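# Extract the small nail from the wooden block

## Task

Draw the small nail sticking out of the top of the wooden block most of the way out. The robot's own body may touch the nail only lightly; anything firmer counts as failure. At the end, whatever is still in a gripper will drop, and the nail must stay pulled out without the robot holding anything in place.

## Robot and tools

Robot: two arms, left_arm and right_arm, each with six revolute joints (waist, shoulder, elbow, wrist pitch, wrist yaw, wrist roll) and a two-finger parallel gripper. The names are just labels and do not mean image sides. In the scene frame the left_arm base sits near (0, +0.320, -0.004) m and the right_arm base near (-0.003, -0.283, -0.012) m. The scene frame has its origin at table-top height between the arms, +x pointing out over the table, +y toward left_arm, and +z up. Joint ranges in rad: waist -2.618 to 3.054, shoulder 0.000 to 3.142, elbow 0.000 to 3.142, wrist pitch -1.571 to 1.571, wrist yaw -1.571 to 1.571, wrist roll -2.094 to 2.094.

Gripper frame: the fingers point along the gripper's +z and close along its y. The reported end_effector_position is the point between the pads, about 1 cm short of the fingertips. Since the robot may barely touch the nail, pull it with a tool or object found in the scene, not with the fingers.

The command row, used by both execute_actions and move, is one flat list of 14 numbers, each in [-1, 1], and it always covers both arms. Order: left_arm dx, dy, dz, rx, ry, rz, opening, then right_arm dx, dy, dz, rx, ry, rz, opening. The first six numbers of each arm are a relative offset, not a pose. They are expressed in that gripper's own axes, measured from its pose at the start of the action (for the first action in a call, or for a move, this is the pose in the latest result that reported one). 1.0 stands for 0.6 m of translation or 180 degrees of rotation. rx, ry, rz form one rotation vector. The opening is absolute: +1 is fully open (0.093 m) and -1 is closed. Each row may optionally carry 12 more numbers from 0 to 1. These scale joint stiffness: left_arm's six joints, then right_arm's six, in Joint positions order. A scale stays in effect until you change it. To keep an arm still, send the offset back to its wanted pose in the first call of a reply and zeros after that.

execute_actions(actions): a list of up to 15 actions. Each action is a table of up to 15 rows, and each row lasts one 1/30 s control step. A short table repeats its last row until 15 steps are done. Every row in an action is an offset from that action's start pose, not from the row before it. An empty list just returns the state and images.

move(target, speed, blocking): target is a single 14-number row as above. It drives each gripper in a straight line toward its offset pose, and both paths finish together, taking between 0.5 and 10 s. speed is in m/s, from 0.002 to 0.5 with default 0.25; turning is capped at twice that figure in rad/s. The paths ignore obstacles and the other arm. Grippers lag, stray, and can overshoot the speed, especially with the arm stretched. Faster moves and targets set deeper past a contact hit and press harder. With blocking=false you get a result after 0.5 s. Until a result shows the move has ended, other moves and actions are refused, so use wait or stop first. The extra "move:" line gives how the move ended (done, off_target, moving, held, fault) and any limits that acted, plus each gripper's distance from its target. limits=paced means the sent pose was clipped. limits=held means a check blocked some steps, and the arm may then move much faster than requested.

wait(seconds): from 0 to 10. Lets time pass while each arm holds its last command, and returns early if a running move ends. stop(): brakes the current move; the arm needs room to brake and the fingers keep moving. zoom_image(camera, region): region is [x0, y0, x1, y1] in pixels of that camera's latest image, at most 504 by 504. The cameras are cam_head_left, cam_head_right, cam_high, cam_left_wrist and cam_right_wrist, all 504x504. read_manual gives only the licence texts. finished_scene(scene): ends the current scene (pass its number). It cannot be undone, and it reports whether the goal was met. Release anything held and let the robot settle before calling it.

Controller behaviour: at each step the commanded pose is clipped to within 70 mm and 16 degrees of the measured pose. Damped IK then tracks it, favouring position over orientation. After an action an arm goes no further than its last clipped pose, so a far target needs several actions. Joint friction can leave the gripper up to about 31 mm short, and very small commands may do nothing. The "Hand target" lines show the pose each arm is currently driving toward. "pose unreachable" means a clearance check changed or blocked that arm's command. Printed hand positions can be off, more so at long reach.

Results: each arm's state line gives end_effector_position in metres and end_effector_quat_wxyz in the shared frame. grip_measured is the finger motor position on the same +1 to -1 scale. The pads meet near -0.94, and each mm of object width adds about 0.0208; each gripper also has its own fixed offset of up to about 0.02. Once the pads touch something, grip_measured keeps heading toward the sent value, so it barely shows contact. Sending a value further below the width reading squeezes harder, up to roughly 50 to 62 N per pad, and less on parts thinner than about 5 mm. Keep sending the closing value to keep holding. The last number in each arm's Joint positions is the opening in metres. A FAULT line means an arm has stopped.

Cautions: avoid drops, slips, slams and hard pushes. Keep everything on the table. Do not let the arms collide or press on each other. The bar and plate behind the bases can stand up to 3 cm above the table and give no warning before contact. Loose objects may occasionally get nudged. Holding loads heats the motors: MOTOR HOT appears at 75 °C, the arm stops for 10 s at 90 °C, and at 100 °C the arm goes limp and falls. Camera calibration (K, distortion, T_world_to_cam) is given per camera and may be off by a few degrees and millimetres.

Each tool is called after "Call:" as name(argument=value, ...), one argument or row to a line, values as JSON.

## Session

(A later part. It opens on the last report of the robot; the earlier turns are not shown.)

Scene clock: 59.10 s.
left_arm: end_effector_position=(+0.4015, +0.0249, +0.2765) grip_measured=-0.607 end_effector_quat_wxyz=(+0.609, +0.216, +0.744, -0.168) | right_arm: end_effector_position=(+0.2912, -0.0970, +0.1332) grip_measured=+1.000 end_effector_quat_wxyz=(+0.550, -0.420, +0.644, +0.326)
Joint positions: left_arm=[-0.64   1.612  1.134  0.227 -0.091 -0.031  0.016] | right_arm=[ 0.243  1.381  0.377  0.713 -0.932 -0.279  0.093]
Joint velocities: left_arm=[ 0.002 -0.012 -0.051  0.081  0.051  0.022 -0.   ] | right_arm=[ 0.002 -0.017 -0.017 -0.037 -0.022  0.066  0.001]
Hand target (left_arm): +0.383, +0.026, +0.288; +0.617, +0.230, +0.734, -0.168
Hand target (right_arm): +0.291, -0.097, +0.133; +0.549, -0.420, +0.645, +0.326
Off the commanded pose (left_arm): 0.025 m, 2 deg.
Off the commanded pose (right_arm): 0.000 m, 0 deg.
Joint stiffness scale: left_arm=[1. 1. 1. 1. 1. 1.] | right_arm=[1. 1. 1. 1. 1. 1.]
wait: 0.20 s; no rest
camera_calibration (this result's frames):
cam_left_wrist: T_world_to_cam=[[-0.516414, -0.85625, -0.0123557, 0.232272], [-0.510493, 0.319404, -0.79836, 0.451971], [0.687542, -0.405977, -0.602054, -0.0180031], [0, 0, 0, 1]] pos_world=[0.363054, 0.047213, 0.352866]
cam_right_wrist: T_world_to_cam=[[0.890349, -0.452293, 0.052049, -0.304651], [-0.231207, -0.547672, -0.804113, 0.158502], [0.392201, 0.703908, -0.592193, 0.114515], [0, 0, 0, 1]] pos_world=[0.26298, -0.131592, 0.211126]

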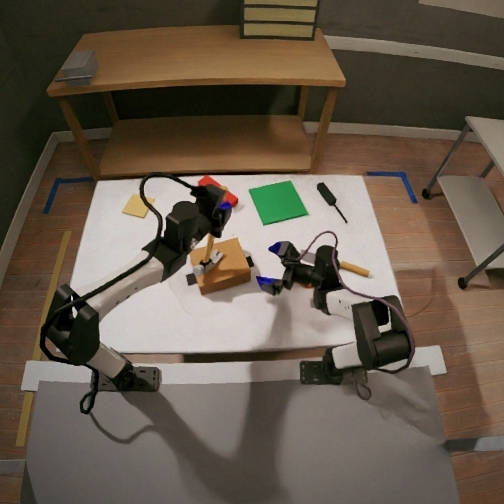

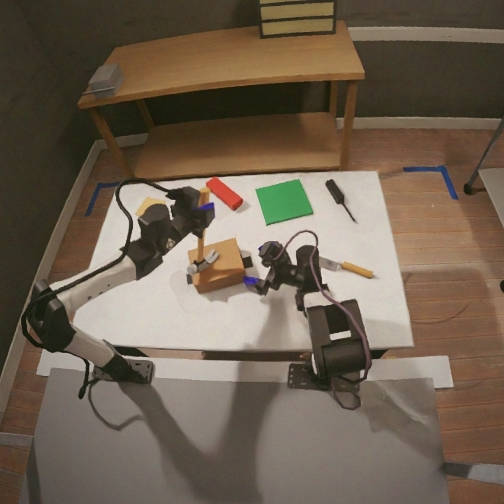

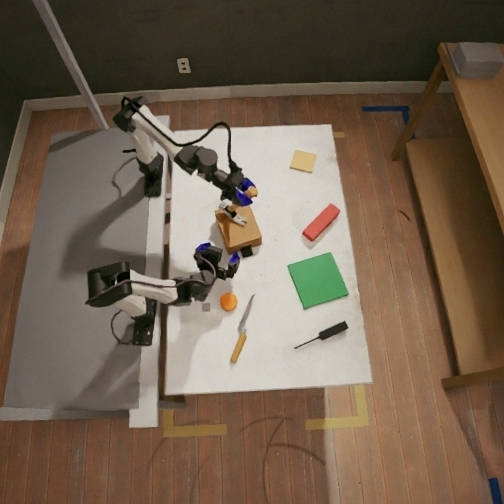

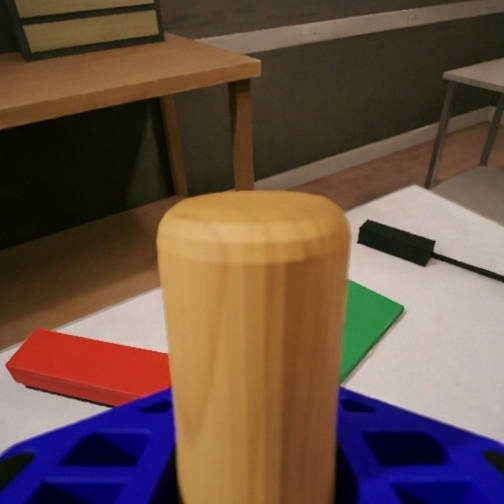

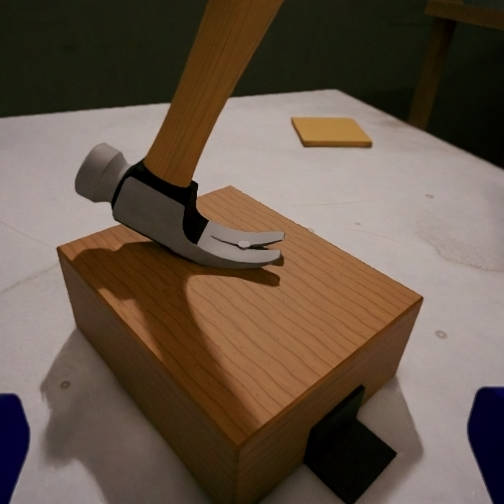

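Call:
execute_actions(
  actions=[
    [[-0.014,-0.014,-0.036,0.005,-0.007,0.008,-0.85,0,0,0,0,0,0,1],[-0.014,-0.014,-0.041,0.005,-0.008,0.008,-0.85,0,0,0,0,0,0,1],[-0.014,-0.014,-0.046,0.005,-0.009,0.007,-0.85,0,0,0,0,0,0,1],[-0.014,-0.013,-0.051,0.004,-0.010,0.007,-0.85,0,0,0,0,0,0,1],[-0.014,-0.013,-0.056,0.004,-0.011,0.006,-0.85,0,0,0,0,0,0,1],[-0.014,-0.013,-0.061,0.004,-0.012,0.006,-0.85,0,0,0,0,0,0,1],[-0.014,-0.012,-0.066,0.004,-0.013,0.005,-0.85,0,0,0,0,0,0,1],[-0.014,-0.012,-0.071,0.003,-0.014,0.005,-0.85,0,0,0,0,0,0,1],[-0.014,-0.012,-0.076,0.003,-0.015,0.005,-0.85,0,0,0,0,0,0,1],[-0.014,-0.012,-0.081,0.003,-0.016,0.005,-0.85,0,0,0,0,0,0,1],[-0.014,-0.012,-0.086,0.003,-0.017,0.005,-0.85,0,0,0,0,0,0,1],[-0.014,-0.012,-0.090,0.003,-0.018,0.005,-0.85,0,0,0,0,0,0,1],[-0.014,-0.012,-0.094,0.003,-0.019,0.005,-0.85,0,0,0,0,0,0,1],[-0.014,-0.012,-0.097,0.003,-0.020,0.005,-0.85,0,0,0,0,0,0,1],[-0.014,-0.012,-0.100,0.003,-0.020,0.005,-0.85,0,0,0,0,0,0,1]],
  ],
)

Call:
wait(
  seconds=0.2,
)

Call:
zoom_image(
  camera="cam_right_wrist",
  region=[120, 170, 320, 300],
)

Scene clock: 60.63 s.
left_arm: end_effector_position=(+0.3842, +0.0367, +0.2820) grip_measured=-0.607 end_effector_quat_wxyz=(+0.631, +0.209, +0.726, -0.176) | right_arm: end_effector_position=(+0.2913, -0.0970, +0.1335) grip_measured=+1.000 end_effector_quat_wxyz=(+0.551, -0.420, +0.644, +0.325)
Joint positions: left_arm=[-0.644  1.53   1.02   0.318 -0.098 -0.03   0.016] | right_arm=[ 0.243  1.381  0.377  0.714 -0.932 -0.279  0.093]
Joint velocities: left_arm=[-0.012 -0.149 -0.188  0.081 -0.081 -0.051  0.   ] | right_arm=[-0.007 -0.002 -0.027 -0.11   0.037  0.037 -0.001]
Hand target (left_arm): +0.355, +0.045, +0.294; +0.633, +0.220, +0.722, -0.174
Hand target (right_arm): +0.291, -0.097, +0.133; +0.550, -0.420, +0.644, +0.326
Off the commanded pose (left_arm): 0.040 m, 1 deg.
Off the commanded pose (right_arm): 0.000 m, 0 deg.
Joint stiffness scale: left_arm=[1. 1. 1. 1. 1. 1.] | right_arm=[1. 1. 1. 1. 1. 1.]
camera_calibration (this result's frames):
cam_left_wrist: T_world_to_cam=[[-0.51539, -0.856923, -0.00744998, 0.231734], [-0.471016, 0.290531, -0.832908, 0.439371], [0.715903, -0.425764, -0.553361, -0.0219623], [0, 0, 0, 1]] pos_world=[0.342107, 0.0615767, 0.355529]
cam_right_wrist: T_world_to_cam=[[0.890258, -0.452293, 0.0535881, -0.304924], [-0.229683, -0.547432, -0.804714, 0.15845], [0.393302, 0.704094, -0.59124, 0.114223], [0, 0, 0, 1]] pos_world=[0.26293, -0.131598, 0.21138]

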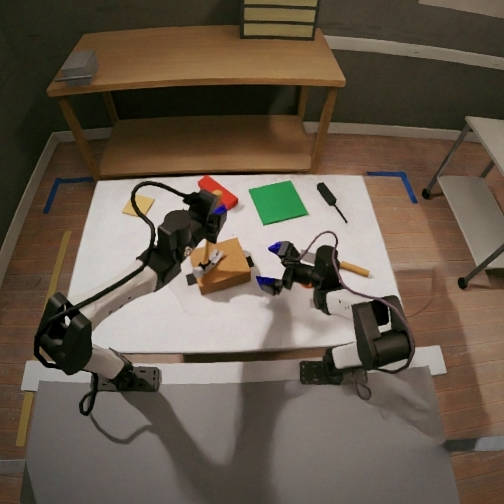

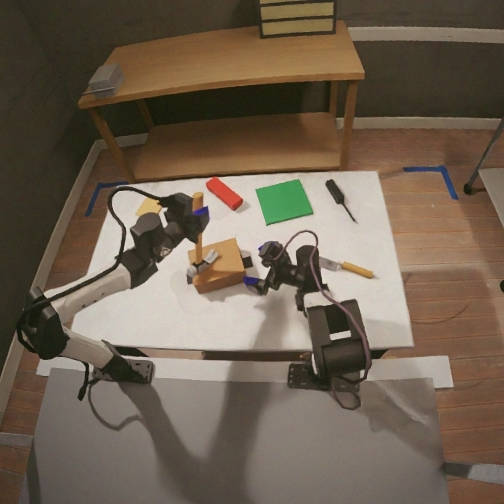

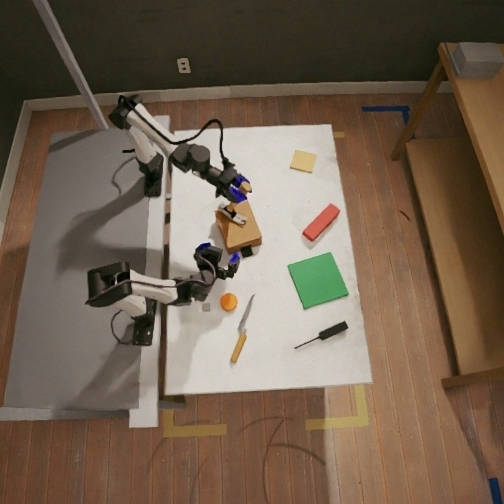

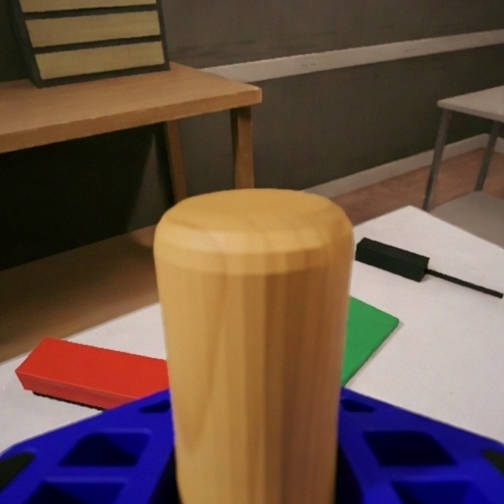

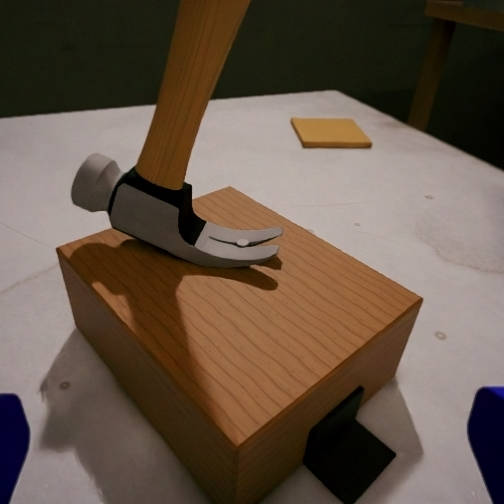

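Scene clock: 60.83 s.
left_arm: end_effector_position=(+0.3832, +0.0374, +0.2827) grip_measured=-0.607 end_effector_quat_wxyz=(+0.633, +0.209, +0.724, -0.176) | right_arm: end_effector_position=(+0.2913, -0.0970, +0.1336) grip_measured=+1.000 end_effector_quat_wxyz=(+0.551, -0.420, +0.644, +0.325)
Joint positions: left_arm=[-0.644  1.525  1.012  0.329 -0.098 -0.03   0.016] | right_arm=[ 0.243  1.381  0.377  0.715 -0.932 -0.279  0.093]
Joint velocities: left_arm=[ 0.012 -0.017 -0.002 -0.081  0.022  0.037 -0.   ] | right_arm=[-0.002  0.007 -0.007 -0.007 -0.095 -0.022 -0.001]
Hand target (left_arm): +0.355, +0.045, +0.294; +0.633, +0.220, +0.721, -0.174
Hand target (right_arm): +0.291, -0.097, +0.133; +0.550, -0.420, +0.644, +0.326
Off the commanded pose (left_arm): 0.039 m, 1 deg.
Off the commanded pose (right_arm): 0.000 m, 0 deg.
Joint stiffness scale: left_arm=[1. 1. 1. 1. 1. 1.] | right_arm=[1. 1. 1. 1. 1. 1.]
wait: 0.20 s; at rest by 0.17 s
camera_calibration (this result's frames):
cam_left_wrist: T_world_to_cam=[[-0.515178, -0.857056, -0.00679747, 0.231535], [-0.466459, 0.287025, -0.83668, 0.43875], [0.719032, -0.427868, -0.54765, -0.023341], [0, 0, 0, 1]] pos_world=[0.340723, 0.062519, 0.355884]
cam_right_wrist: T_world_to_cam=[[0.890239, -0.452293, 0.0538959, -0.304978], [-0.229378, -0.547384, -0.804833, 0.158439], [0.393522, 0.704132, -0.591049, 0.114164], [0, 0, 0, 1]] pos_world=[0.26292, -0.131599, 0.211431]

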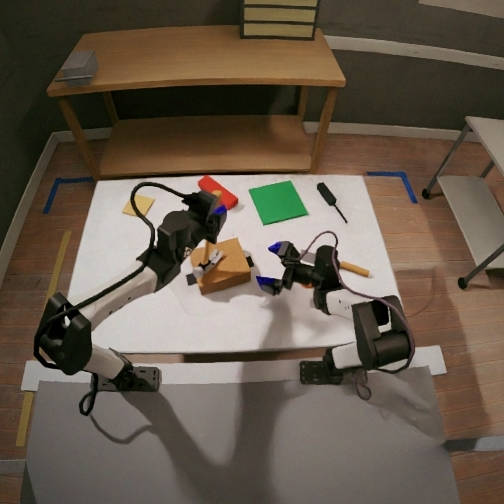

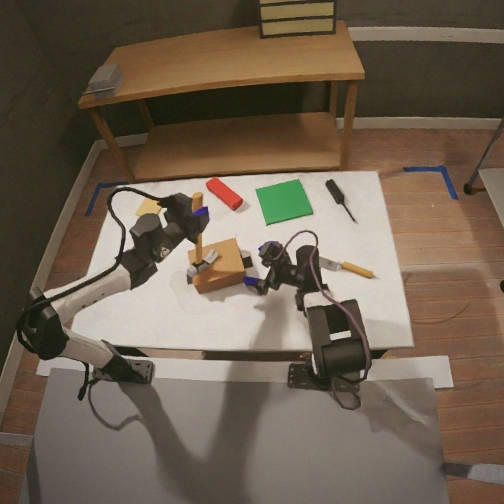

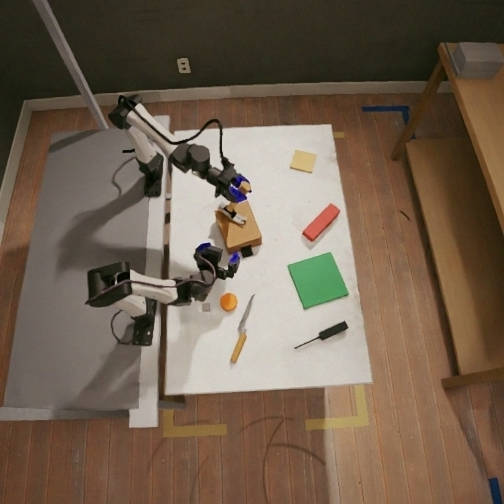

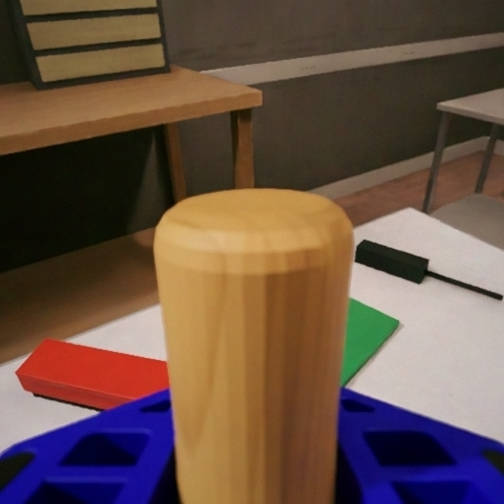

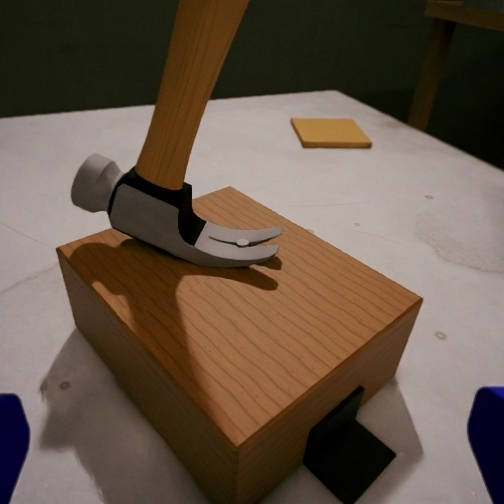

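Region (120, 170, 320, 300) of cam_right_wrist's 504x504 image, scaled by 2.520, with more detail than that image has; it fills the top 328 rows of this view, and the rest is white.

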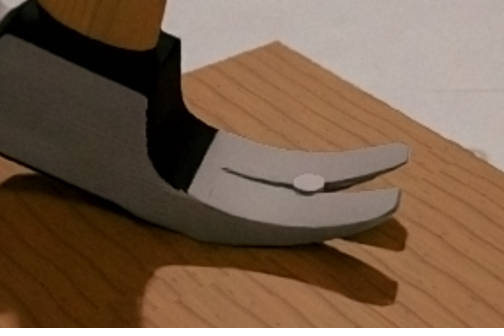

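Call:
execute_actions(
  actions=[
    [[-0.015,-0.014,-0.066,0.003,-0.002,0.005,-0.85,0,0,0,0,0,0,1],[-0.014,-0.014,-0.071,0.003,-0.004,0.005,-0.85,0,0,0,0,0,0,1],[-0.014,-0.014,-0.076,0.003,-0.006,0.005,-0.85,0,0,0,0,0,0,1],[-0.013,-0.013,-0.081,0.003,-0.008,0.004,-0.85,0,0,0,0,0,0,1],[-0.012,-0.013,-0.086,0.003,-0.010,0.004,-0.85,0,0,0,0,0,0,1],[-0.012,-0.013,-0.091,0.002,-0.012,0.004,-0.85,0,0,0,0,0,0,1],[-0.011,-0.012,-0.096,0.002,-0.014,0.003,-0.85,0,0,0,0,0,0,1],[-0.010,-0.012,-0.101,0.002,-0.016,0.003,-0.85,0,0,0,0,0,0,1],[-0.009,-0.012,-0.106,0.002,-0.018,0.003,-0.85,0,0,0,0,0,0,1],[-0.008,-0.012,-0.111,0.002,-0.020,0.003,-0.85,0,0,0,0,0,0,1],[-0.008,-0.012,-0.116,0.002,-0.022,0.003,-0.85,0,0,0,0,0,0,1],[-0.007,-0.012,-0.121,0.002,-0.024,0.003,-0.85,0,0,0,0,0,0,1],[-0.006,-0.012,-0.126,0.002,-0.026,0.003,-0.85,0,0,0,0,0,0,1],[-0.005,-0.012,-0.131,0.002,-0.028,0.003,-0.85,0,0,0,0,0,0,1],[-0.005,-0.012,-0.135,0.002,-0.030,0.003,-0.85,0,0,0,0,0,0,1]],
  ],
)

Call:
wait(
  seconds=0.2,
)

Call:
zoom_image(
  camera="cam_right_wrist",
  region=[120, 170, 320, 300],
)

Scene clock: 62.23 s.
left_arm: end_effector_position=(+0.3575, +0.0538, +0.2870) grip_measured=-0.605 end_effector_quat_wxyz=(+0.663, +0.198, +0.697, -0.186) | right_arm: end_effector_position=(+0.2914, -0.0970, +0.1339) grip_measured=+1.000 end_effector_quat_wxyz=(+0.552, -0.420, +0.643, +0.325)
Joint positions: left_arm=[-0.655  1.413  0.852  0.461 -0.114 -0.028  0.016] | right_arm=[ 0.243  1.381  0.377  0.717 -0.932 -0.279  0.093]
Joint velocities: left_arm=[-0.022 -0.32  -0.364  0.256 -0.022  0.037  0.002] | right_arm=[-0.002  0.007 -0.012 -0.007  0.007  0.066 -0.   ]
Hand target (left_arm): +0.322, +0.067, +0.293; +0.667, +0.207, +0.691, -0.186
Hand target (right_arm): +0.291, -0.097, +0.134; +0.551, -0.420, +0.644, +0.325
Off the commanded pose (left_arm): 0.051 m, 1 deg.
Off the commanded pose (right_arm): 0.000 m, 0 deg.
Joint stiffness scale: left_arm=[1. 1. 1. 1. 1. 1.] | right_arm=[1. 1. 1. 1. 1. 1.]
camera_calibration (this result's frames):
cam_left_wrist: T_world_to_cam=[[-0.513364, -0.858171, -0.000487568, 0.230004], [-0.407558, 0.244304, -0.879893, 0.41932], [0.755218, -0.451507, -0.475171, -0.0279355], [0, 0, 0, 1]] pos_world=[0.310071, 0.0823282, 0.355795]
cam_right_wrist: T_world_to_cam=[[0.890144, -0.452294, 0.0554349, -0.30525], [-0.227852, -0.547144, -0.80543, 0.158386], [0.394622, 0.704318, -0.590093, 0.113872], [0, 0, 0, 1]] pos_world=[0.262869, -0.131605, 0.211685]

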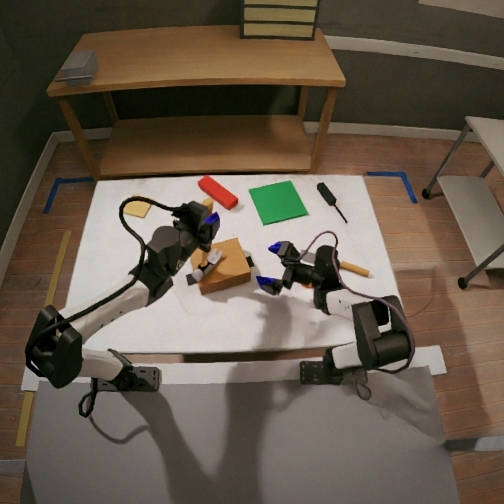

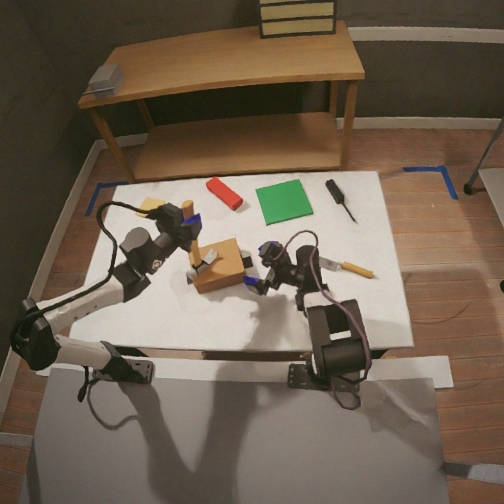

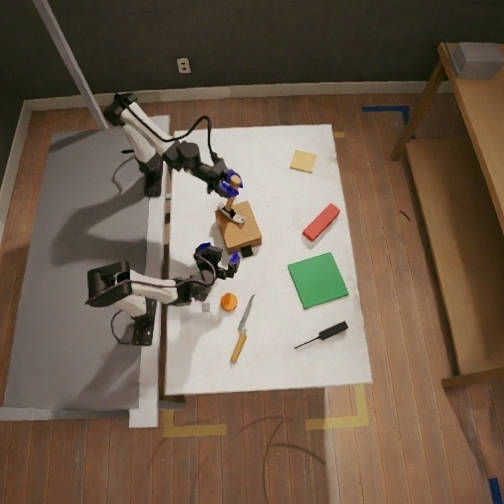

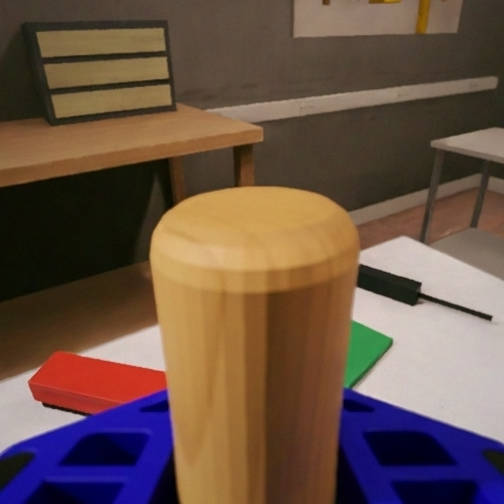

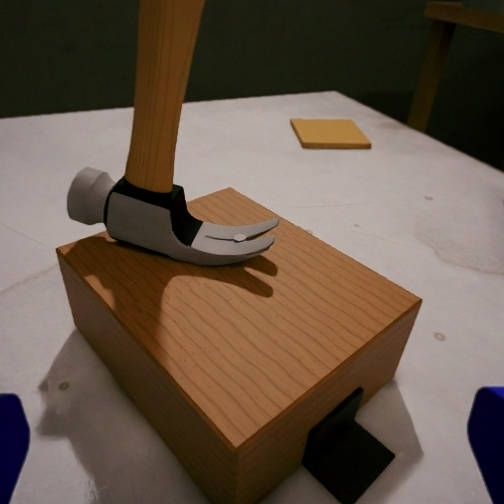

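Scene clock: 62.43 s.
left_arm: end_effector_position=(+0.3534, +0.0566, +0.2879) grip_measured=-0.605 end_effector_quat_wxyz=(+0.666, +0.197, +0.695, -0.187) | right_arm: end_effector_position=(+0.2914, -0.0970, +0.1339) grip_measured=+1.000 end_effector_quat_wxyz=(+0.552, -0.420, +0.643, +0.325)
Joint positions: left_arm=[-0.657  1.394  0.832  0.471 -0.117 -0.028  0.016] | right_arm=[ 0.243  1.381  0.377  0.717 -0.932 -0.279  0.093]
Joint velocities: left_arm=[-0.007 -0.017  0.017  0.066  0.022 -0.066  0.001] | right_arm=[-0.002  0.012 -0.002  0.051 -0.11   0.007 -0.001]
Hand target (left_arm): +0.322, +0.067, +0.293; +0.667, +0.206, +0.691, -0.186
Hand target (right_arm): +0.291, -0.097, +0.134; +0.551, -0.420, +0.644, +0.325
Off the commanded pose (left_arm): 0.046 m, 1 deg.
Off the commanded pose (right_arm): 0.000 m, 0 deg.
Joint stiffness scale: left_arm=[1. 1. 1. 1. 1. 1.] | right_arm=[1. 1. 1. 1. 1. 1.]
wait: 0.20 s; no rest
camera_calibration (this result's frames):
cam_left_wrist: T_world_to_cam=[[-0.512585, -0.858636, 0.000449779, 0.229748], [-0.401283, 0.239093, -0.884198, 0.416992], [0.759097, -0.453407, -0.467112, -0.0267037], [0, 0, 0, 1]] pos_world=[0.305368, 0.085462, 0.356126]
cam_right_wrist: T_world_to_cam=[[0.890144, -0.452294, 0.0554349, -0.30525], [-0.227852, -0.547144, -0.80543, 0.158386], [0.394622, 0.704318, -0.590093, 0.113872], [0, 0, 0, 1]] pos_world=[0.262869, -0.131605, 0.211685]

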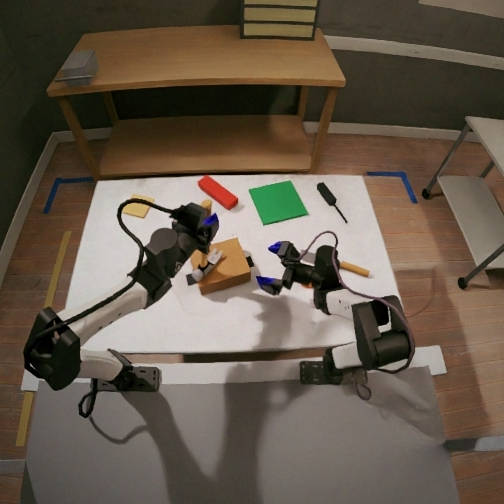

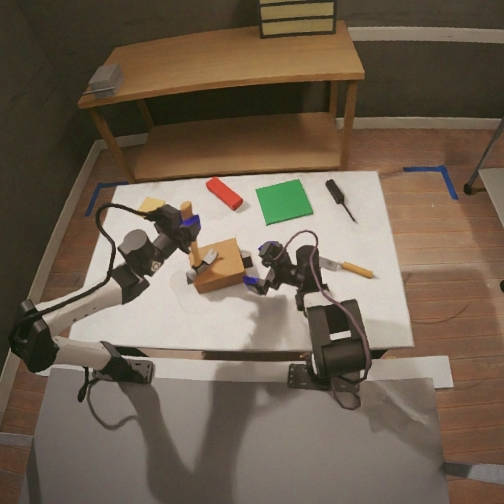

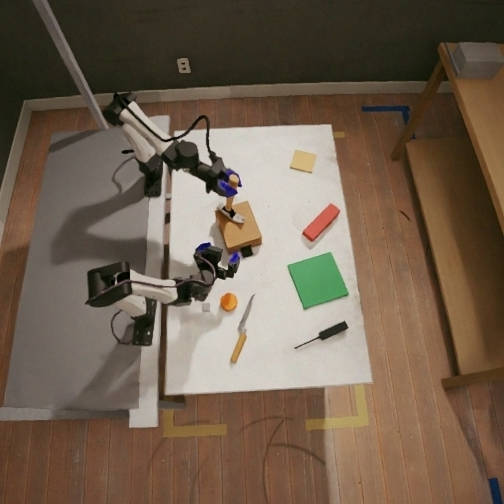

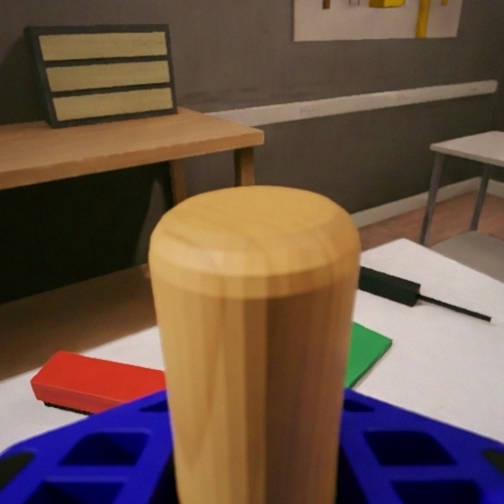

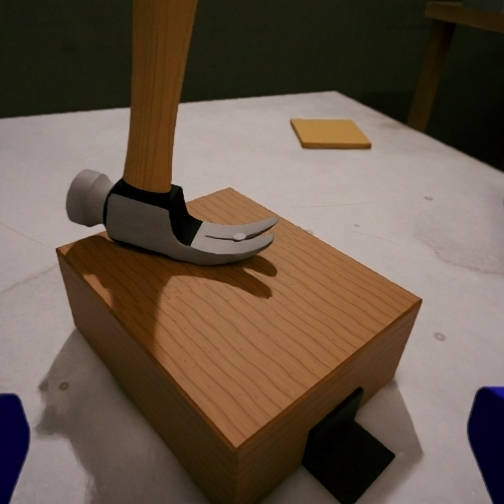

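Region (120, 170, 320, 300) of cam_right_wrist's 504x504 image, scaled by 2.520, with more detail than that image has; it fills the top 328 rows of this view, and the rest is white.

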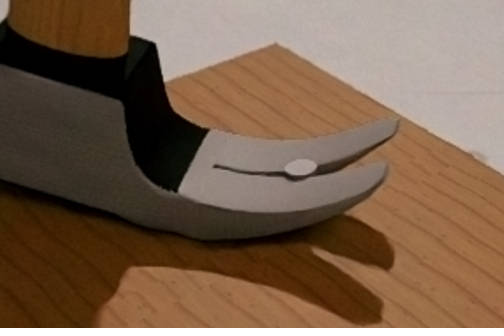

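Call:
execute_actions(
  actions=[
    [[-0.011,-0.013,-0.074,0.002,-0.003,0.003,-0.85,0,0,0,0,0,0,1],[-0.011,-0.013,-0.078,0.002,-0.006,0.003,-0.85,0,0,0,0,0,0,1],[-0.011,-0.013,-0.082,0.002,-0.009,0.003,-0.85,0,0,0,0,0,0,1],[-0.011,-0.012,-0.086,0.002,-0.012,0.003,-0.85,0,0,0,0,0,0,1],[-0.011,-0.012,-0.090,0.002,-0.015,0.003,-0.85,0,0,0,0,0,0,1],[-0.011,-0.012,-0.094,0.002,-0.018,0.002,-0.85,0,0,0,0,0,0,1],[-0.011,-0.011,-0.098,0.002,-0.021,0.002,-0.85,0,0,0,0,0,0,1],[-0.011,-0.011,-0.102,0.002,-0.024,0.002,-0.85,0,0,0,0,0,0,1],[-0.011,-0.011,-0.106,0.002,-0.027,0.002,-0.85,0,0,0,0,0,0,1],[-0.011,-0.010,-0.110,0.002,-0.030,0.002,-0.85,0,0,0,0,0,0,1],[-0.011,-0.010,-0.114,0.002,-0.033,0.002,-0.85,0,0,0,0,0,0,1],[-0.011,-0.010,-0.118,0.002,-0.036,0.002,-0.85,0,0,0,0,0,0,1],[-0.011,-0.010,-0.121,0.002,-0.038,0.002,-0.85,0,0,0,0,0,0,1],[-0.011,-0.010,-0.123,0.002,-0.040,0.002,-0.85,0,0,0,0,0,0,1],[-0.011,-0.010,-0.125,0.002,-0.040,0.002,-0.85,0,0,0,0,0,0,1]],
  ],
)

Call:
wait(
  seconds=0.2,
)

Call:
zoom_image(
  camera="cam_right_wrist",
  region=[60, 130, 320, 300],
)

Scene clock: 64.10 s.
left_arm: end_effector_position=(+0.3041, +0.0820, +0.2898) grip_measured=-0.604 end_effector_quat_wxyz=(+0.698, +0.195, +0.660, -0.195) | right_arm: end_effector_position=(+0.2915, -0.0969, +0.1343) grip_measured=+1.000 end_effector_quat_wxyz=(+0.552, -0.421, +0.642, +0.325)
Joint positions: left_arm=[-0.697  1.178  0.607  0.575 -0.148 -0.006  0.016] | right_arm=[ 0.243  1.381  0.377  0.719 -0.932 -0.279  0.093]
Joint velocities: left_arm=[-0.183 -0.877 -0.672  0.051 -0.125 -0.037  0.   ] | right_arm=[ 0.007  0.007 -0.007  0.051 -0.037  0.022 -0.001]
Hand target (left_arm): +0.290, +0.088, +0.296; +0.708, +0.190, +0.650, -0.199
Hand target (right_arm): +0.291, -0.097, +0.134; +0.552, -0.420, +0.643, +0.325
Off the commanded pose (left_arm): 0.021 m, 2 deg.
Off the commanded pose (right_arm): 0.000 m, 0 deg.
Joint stiffness scale: left_arm=[1. 1. 1. 1. 1. 1.] | right_arm=[1. 1. 1. 1. 1. 1.]
camera_calibration (this result's frames):
cam_left_wrist: T_world_to_cam=[[-0.521024, -0.853481, -0.0101897, 0.231525], [-0.321281, 0.207165, -0.924046, 0.382675], [0.790767, -0.478177, -0.382145, -0.00908816], [0, 0, 0, 1]] pos_world=[0.250763, 0.113979, 0.352496]
cam_right_wrist: T_world_to_cam=[[0.890027, -0.452295, 0.0572813, -0.305576], [-0.226019, -0.546855, -0.806142, 0.158321], [0.395939, 0.704541, -0.588943, 0.113521], [0, 0, 0, 1]] pos_world=[0.262807, -0.131612, 0.21199]

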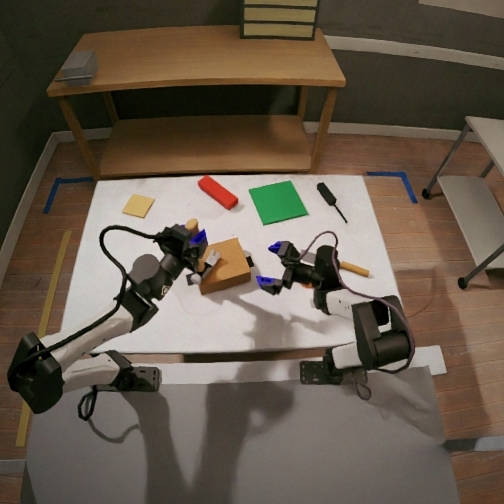

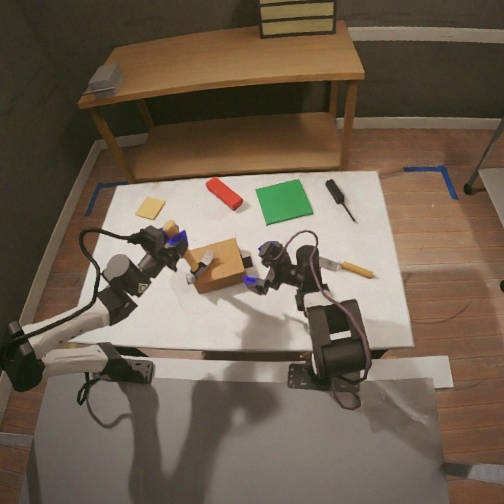

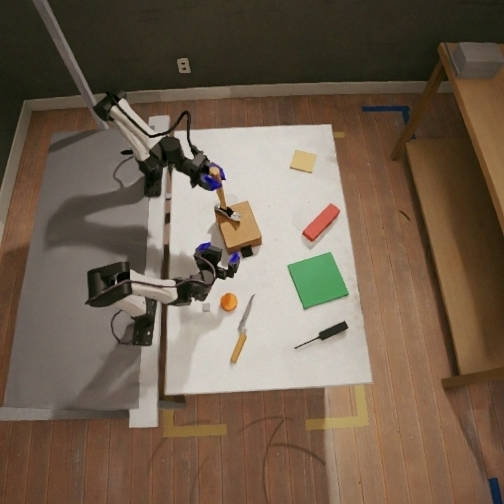

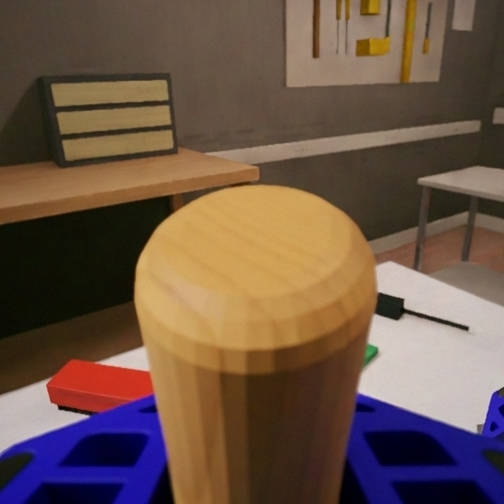

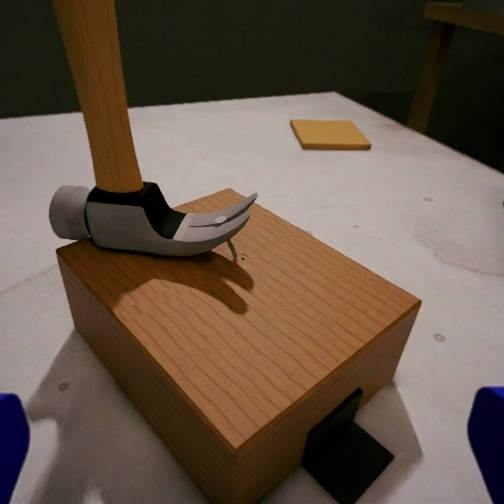

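Scene clock: 64.30 s.
left_arm: end_effector_position=(+0.2933, +0.0864, +0.2897) grip_measured=-0.604 end_effector_quat_wxyz=(+0.701, +0.195, +0.657, -0.198) | right_arm: end_effector_position=(+0.2915, -0.0969, +0.1343) grip_measured=+1.000 end_effector_quat_wxyz=(+0.552, -0.421, +0.642, +0.325)
Joint positions: left_arm=[-0.711  1.127  0.572  0.568 -0.158 -0.005  0.016] | right_arm=[ 0.243  1.381  0.377  0.719 -0.932 -0.279  0.093]
Joint velocities: left_arm=[ 0.002  0.007 -0.002  0.037 -0.007  0.007 -0.   ] | right_arm=[ 0.007 -0.017 -0.017  0.007  0.022 -0.022 -0.002]
Hand target (left_arm): +0.290, +0.088, +0.296; +0.708, +0.190, +0.650, -0.199
Hand target (right_arm): +0.291, -0.097, +0.134; +0.552, -0.420, +0.643, +0.325
Off the commanded pose (left_arm): 0.011 m, 1 deg.
Off the commanded pose (right_arm): 0.000 m, 0 deg.
Joint stiffness scale: left_arm=[1. 1. 1. 1. 1. 1.] | right_arm=[1. 1. 1. 1. 1. 1.]
wait: 0.20 s; no rest
camera_calibration (this result's frames):
cam_left_wrist: T_world_to_cam=[[-0.524405, -0.85142, -0.00917191, 0.230173], [-0.313886, 0.203319, -0.927436, 0.377432], [0.791502, -0.483473, -0.373871, -0.000669677], [0, 0, 0, 1]] pos_world=[0.239705, 0.118911, 0.351904]
cam_right_wrist: T_world_to_cam=[[0.890027, -0.452295, 0.0572813, -0.305576], [-0.226019, -0.546855, -0.806142, 0.158321], [0.395939, 0.704541, -0.588943, 0.113521], [0, 0, 0, 1]] pos_world=[0.262807, -0.131612, 0.21199]

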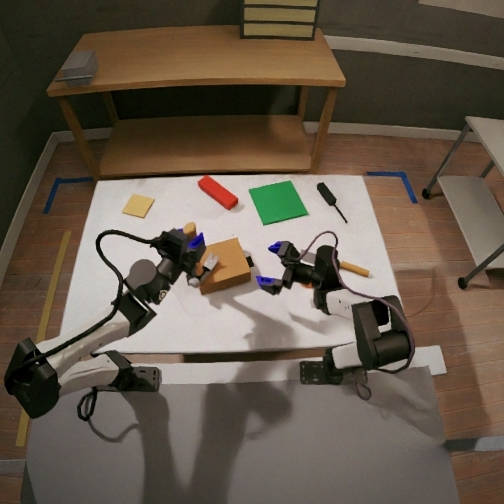

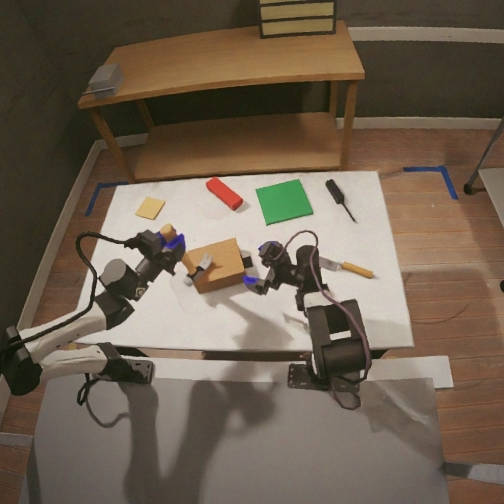

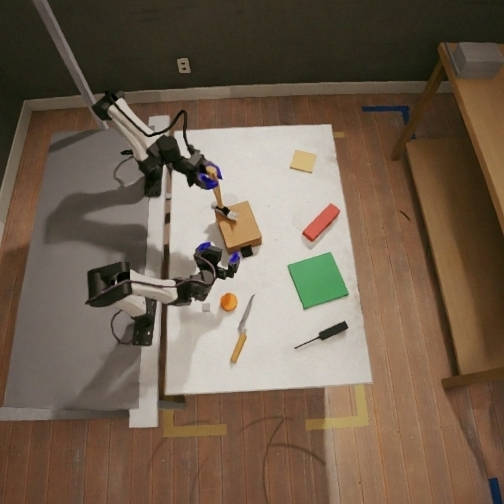

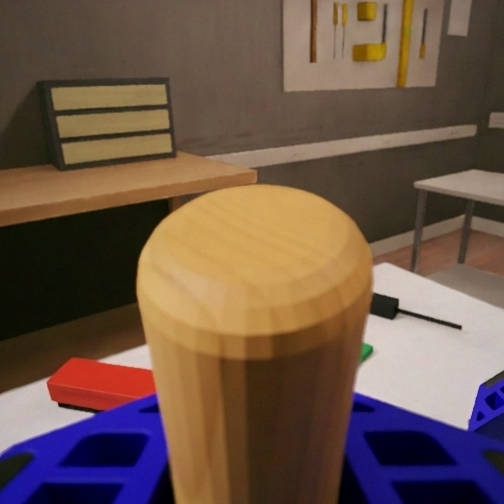

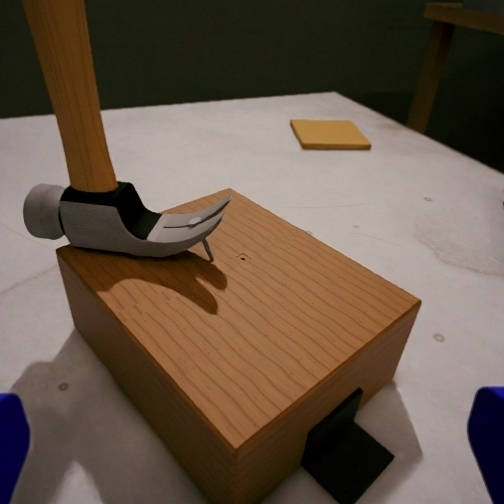

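Region (60, 130, 320, 300) of cam_right_wrist's 504x504 image, scaled by 1.938, with more detail than that image has; it fills the top 330 rows of this view, and the rest is white.

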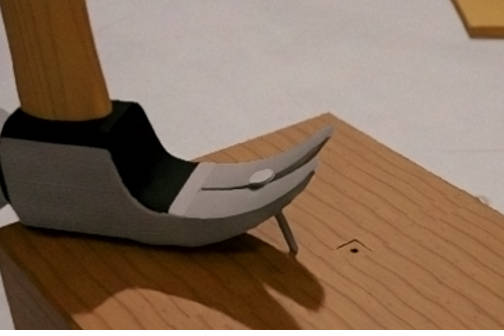

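Call:
execute_actions(
  actions=[
    [[-0.016,0,-0.006,0,-0.008,0,-0.85,0,0,0,0,0,0,1],[-0.023,0,-0.004,0,-0.011,0,-0.85,0,0,0,0,0,0,1],[-0.030,-0.002,-0.002,0,-0.014,0,-0.85,0,0,0,0,0,0,1],[-0.037,-0.005,0.001,0,-0.017,0,-0.85,0,0,0,0,0,0,1],[-0.044,-0.009,0.005,0,-0.020,0,-0.85,0,0,0,0,0,0,1],[-0.050,-0.014,0.010,0,-0.022,0,-0.85,0,0,0,0,0,0,1],[-0.055,-0.020,0.016,0,-0.024,0,-0.85,0,0,0,0,0,0,1],[-0.059,-0.026,0.023,0,-0.025,0,-0.85,0,0,0,0,0,0,1],[-0.062,-0.032,0.031,0,-0.025,0,-0.85,0,0,0,0,0,0,1],[-0.064,-0.038,0.039,0,-0.025,0,-0.85,0,0,0,0,0,0,1],[-0.065,-0.043,0.047,0,-0.025,0,-0.85,0,0,0,0,0,0,1],[-0.065,-0.048,0.055,0,-0.025,0,-0.85,0,0,0,0,0,0,1],[-0.065,-0.052,0.062,0,-0.025,0,-0.85,0,0,0,0,0,0,1],[-0.065,-0.055,0.068,0,-0.025,0,-0.85,0,0,0,0,0,0,1],[-0.065,-0.057,0.073,0,-0.025,0,-0.85,0,0,0,0,0,0,1]],
  ],
)

Call:
wait(
  seconds=0.3,
)

Scene clock: 66.23 s.
left_arm: end_effector_position=(+0.3002, +0.0445, +0.2899) grip_measured=-0.604 end_effector_quat_wxyz=(+0.686, +0.216, +0.668, -0.193) | right_arm: end_effector_position=(+0.2916, -0.0969, +0.1347) grip_measured=+1.000 end_effector_quat_wxyz=(+0.553, -0.421, +0.642, +0.324)
Joint positions: left_arm=[-0.801  1.267  0.699  0.536 -0.224  0.009  0.016] | right_arm=[ 0.243  1.381  0.377  0.721 -0.932 -0.279  0.093]
Joint velocities: left_arm=[-0.115  0.51   0.413  0.022 -0.051 -0.022  0.   ] | right_arm=[-0.007  0.007 -0.007  0.051 -0.051  0.051  0.   ]
Hand target (left_arm): +0.305, +0.039, +0.329; +0.724, +0.189, +0.630, -0.206
Hand target (right_arm): +0.292, -0.097, +0.134; +0.553, -0.421, +0.642, +0.325
Off the commanded pose (left_arm): 0.043 m, 7 deg.
Off the commanded pose (right_arm): 0.000 m, 0 deg.
Joint stiffness scale: left_arm=[1. 1. 1. 1. 1. 1.] | right_arm=[1. 1. 1. 1. 1. 1.]
camera_calibration (this result's frames):
cam_left_wrist: T_world_to_cam=[[-0.543898, -0.838452, -0.0342516, 0.210692], [-0.331408, 0.252123, -0.909177, 0.386014], [0.770937, -0.483148, -0.414998, -0.00822262], [0, 0, 0, 1]] pos_world=[0.248862, 0.0753594, 0.35476]
cam_right_wrist: T_world_to_cam=[[0.889905, -0.452298, 0.0591275, -0.305901], [-0.224185, -0.546566, -0.80685, 0.158255], [0.397253, 0.704764, -0.58779, 0.113169], [0, 0, 0, 1]] pos_world=[0.262744, -0.131619, 0.212295]

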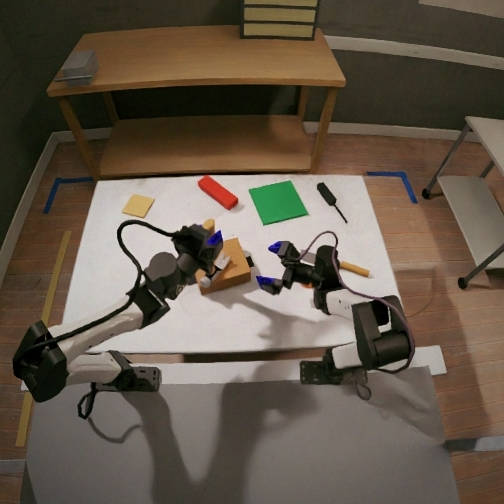

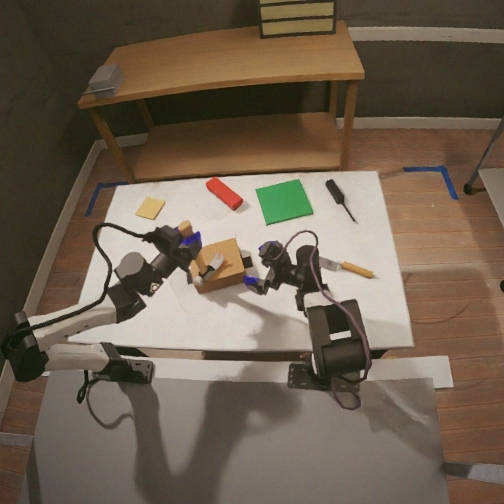

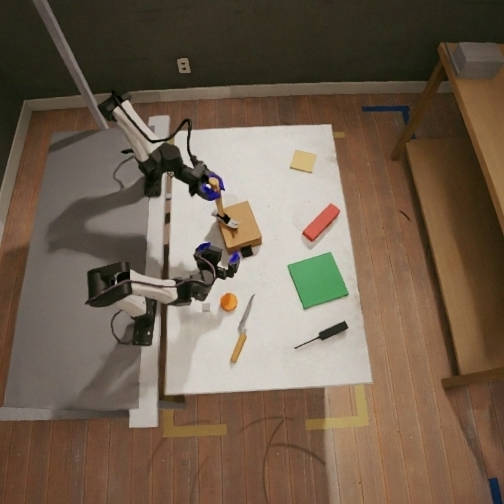

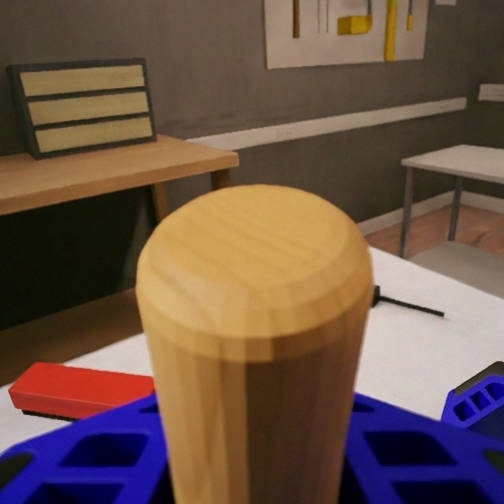

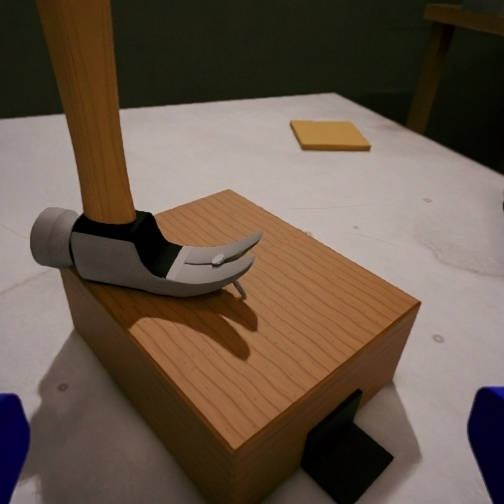

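Scene clock: 66.53 s.
left_arm: end_effector_position=(+0.3046, +0.0396, +0.2900) grip_measured=-0.604 end_effector_quat_wxyz=(+0.686, +0.214, +0.669, -0.191) | right_arm: end_effector_position=(+0.2916, -0.0969, +0.1347) grip_measured=+1.000 end_effector_quat_wxyz=(+0.553, -0.421, +0.642, +0.324)
Joint positions: left_arm=[-0.805  1.296  0.721  0.54  -0.235  0.008  0.016] | right_arm=[ 0.243  1.381  0.377  0.721 -0.932 -0.279  0.093]
Joint velocities: left_arm=[-0.007 -0.002  0.002 -0.037 -0.051 -0.037 -0.   ] | right_arm=[-0.007 -0.012 -0.007 -0.007  0.022  0.007  0.001]
Hand target (left_arm): +0.305, +0.039, +0.330; +0.725, +0.189, +0.630, -0.206
Hand target (right_arm): +0.292, -0.097, +0.134; +0.553, -0.421, +0.642, +0.325
Off the commanded pose (left_arm): 0.041 m, 7 deg.
Off the commanded pose (right_arm): 0.000 m, 0 deg.
Joint stiffness scale: left_arm=[1. 1. 1. 1. 1. 1.] | right_arm=[1. 1. 1. 1. 1. 1.]
wait: 0.30 s; at rest by 0.23 s
camera_calibration (this result's frames):
cam_left_wrist: T_world_to_cam=[[-0.538765, -0.841746, -0.0345713, 0.20763], [-0.334625, 0.251479, -0.908176, 0.389535], [0.773148, -0.477726, -0.417157, -0.0141893], [0, 0, 0, 1]] pos_world=[0.253182, 0.0700334, 0.355025]
cam_right_wrist: T_world_to_cam=[[0.889905, -0.452298, 0.0591275, -0.305901], [-0.224185, -0.546566, -0.80685, 0.158255], [0.397253, 0.704764, -0.58779, 0.113169], [0, 0, 0, 1]] pos_world=[0.262744, -0.131619, 0.212295]

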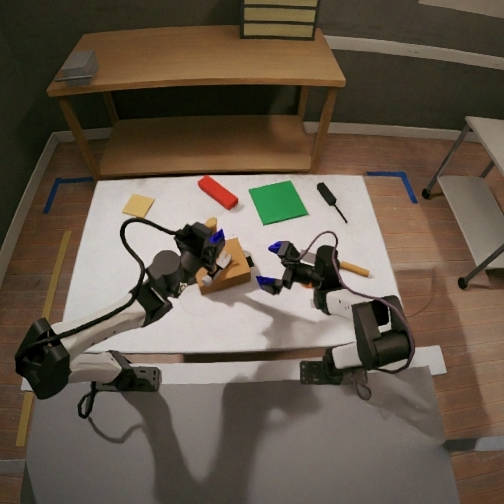

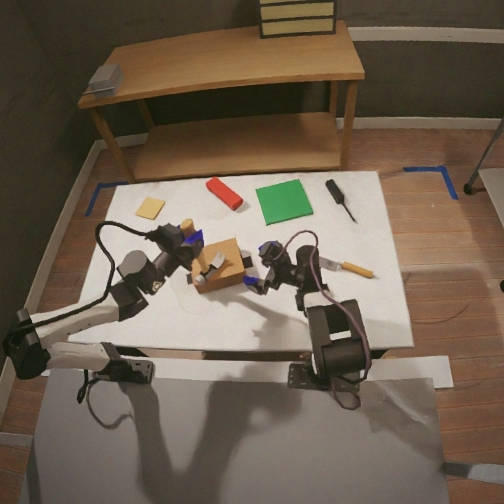

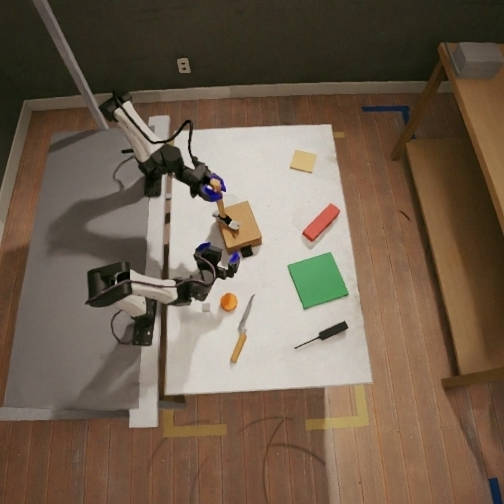

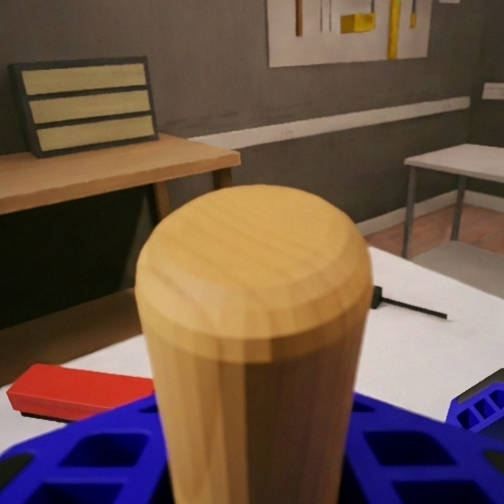

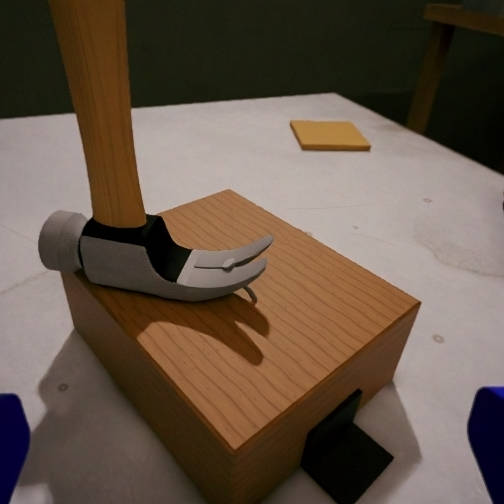

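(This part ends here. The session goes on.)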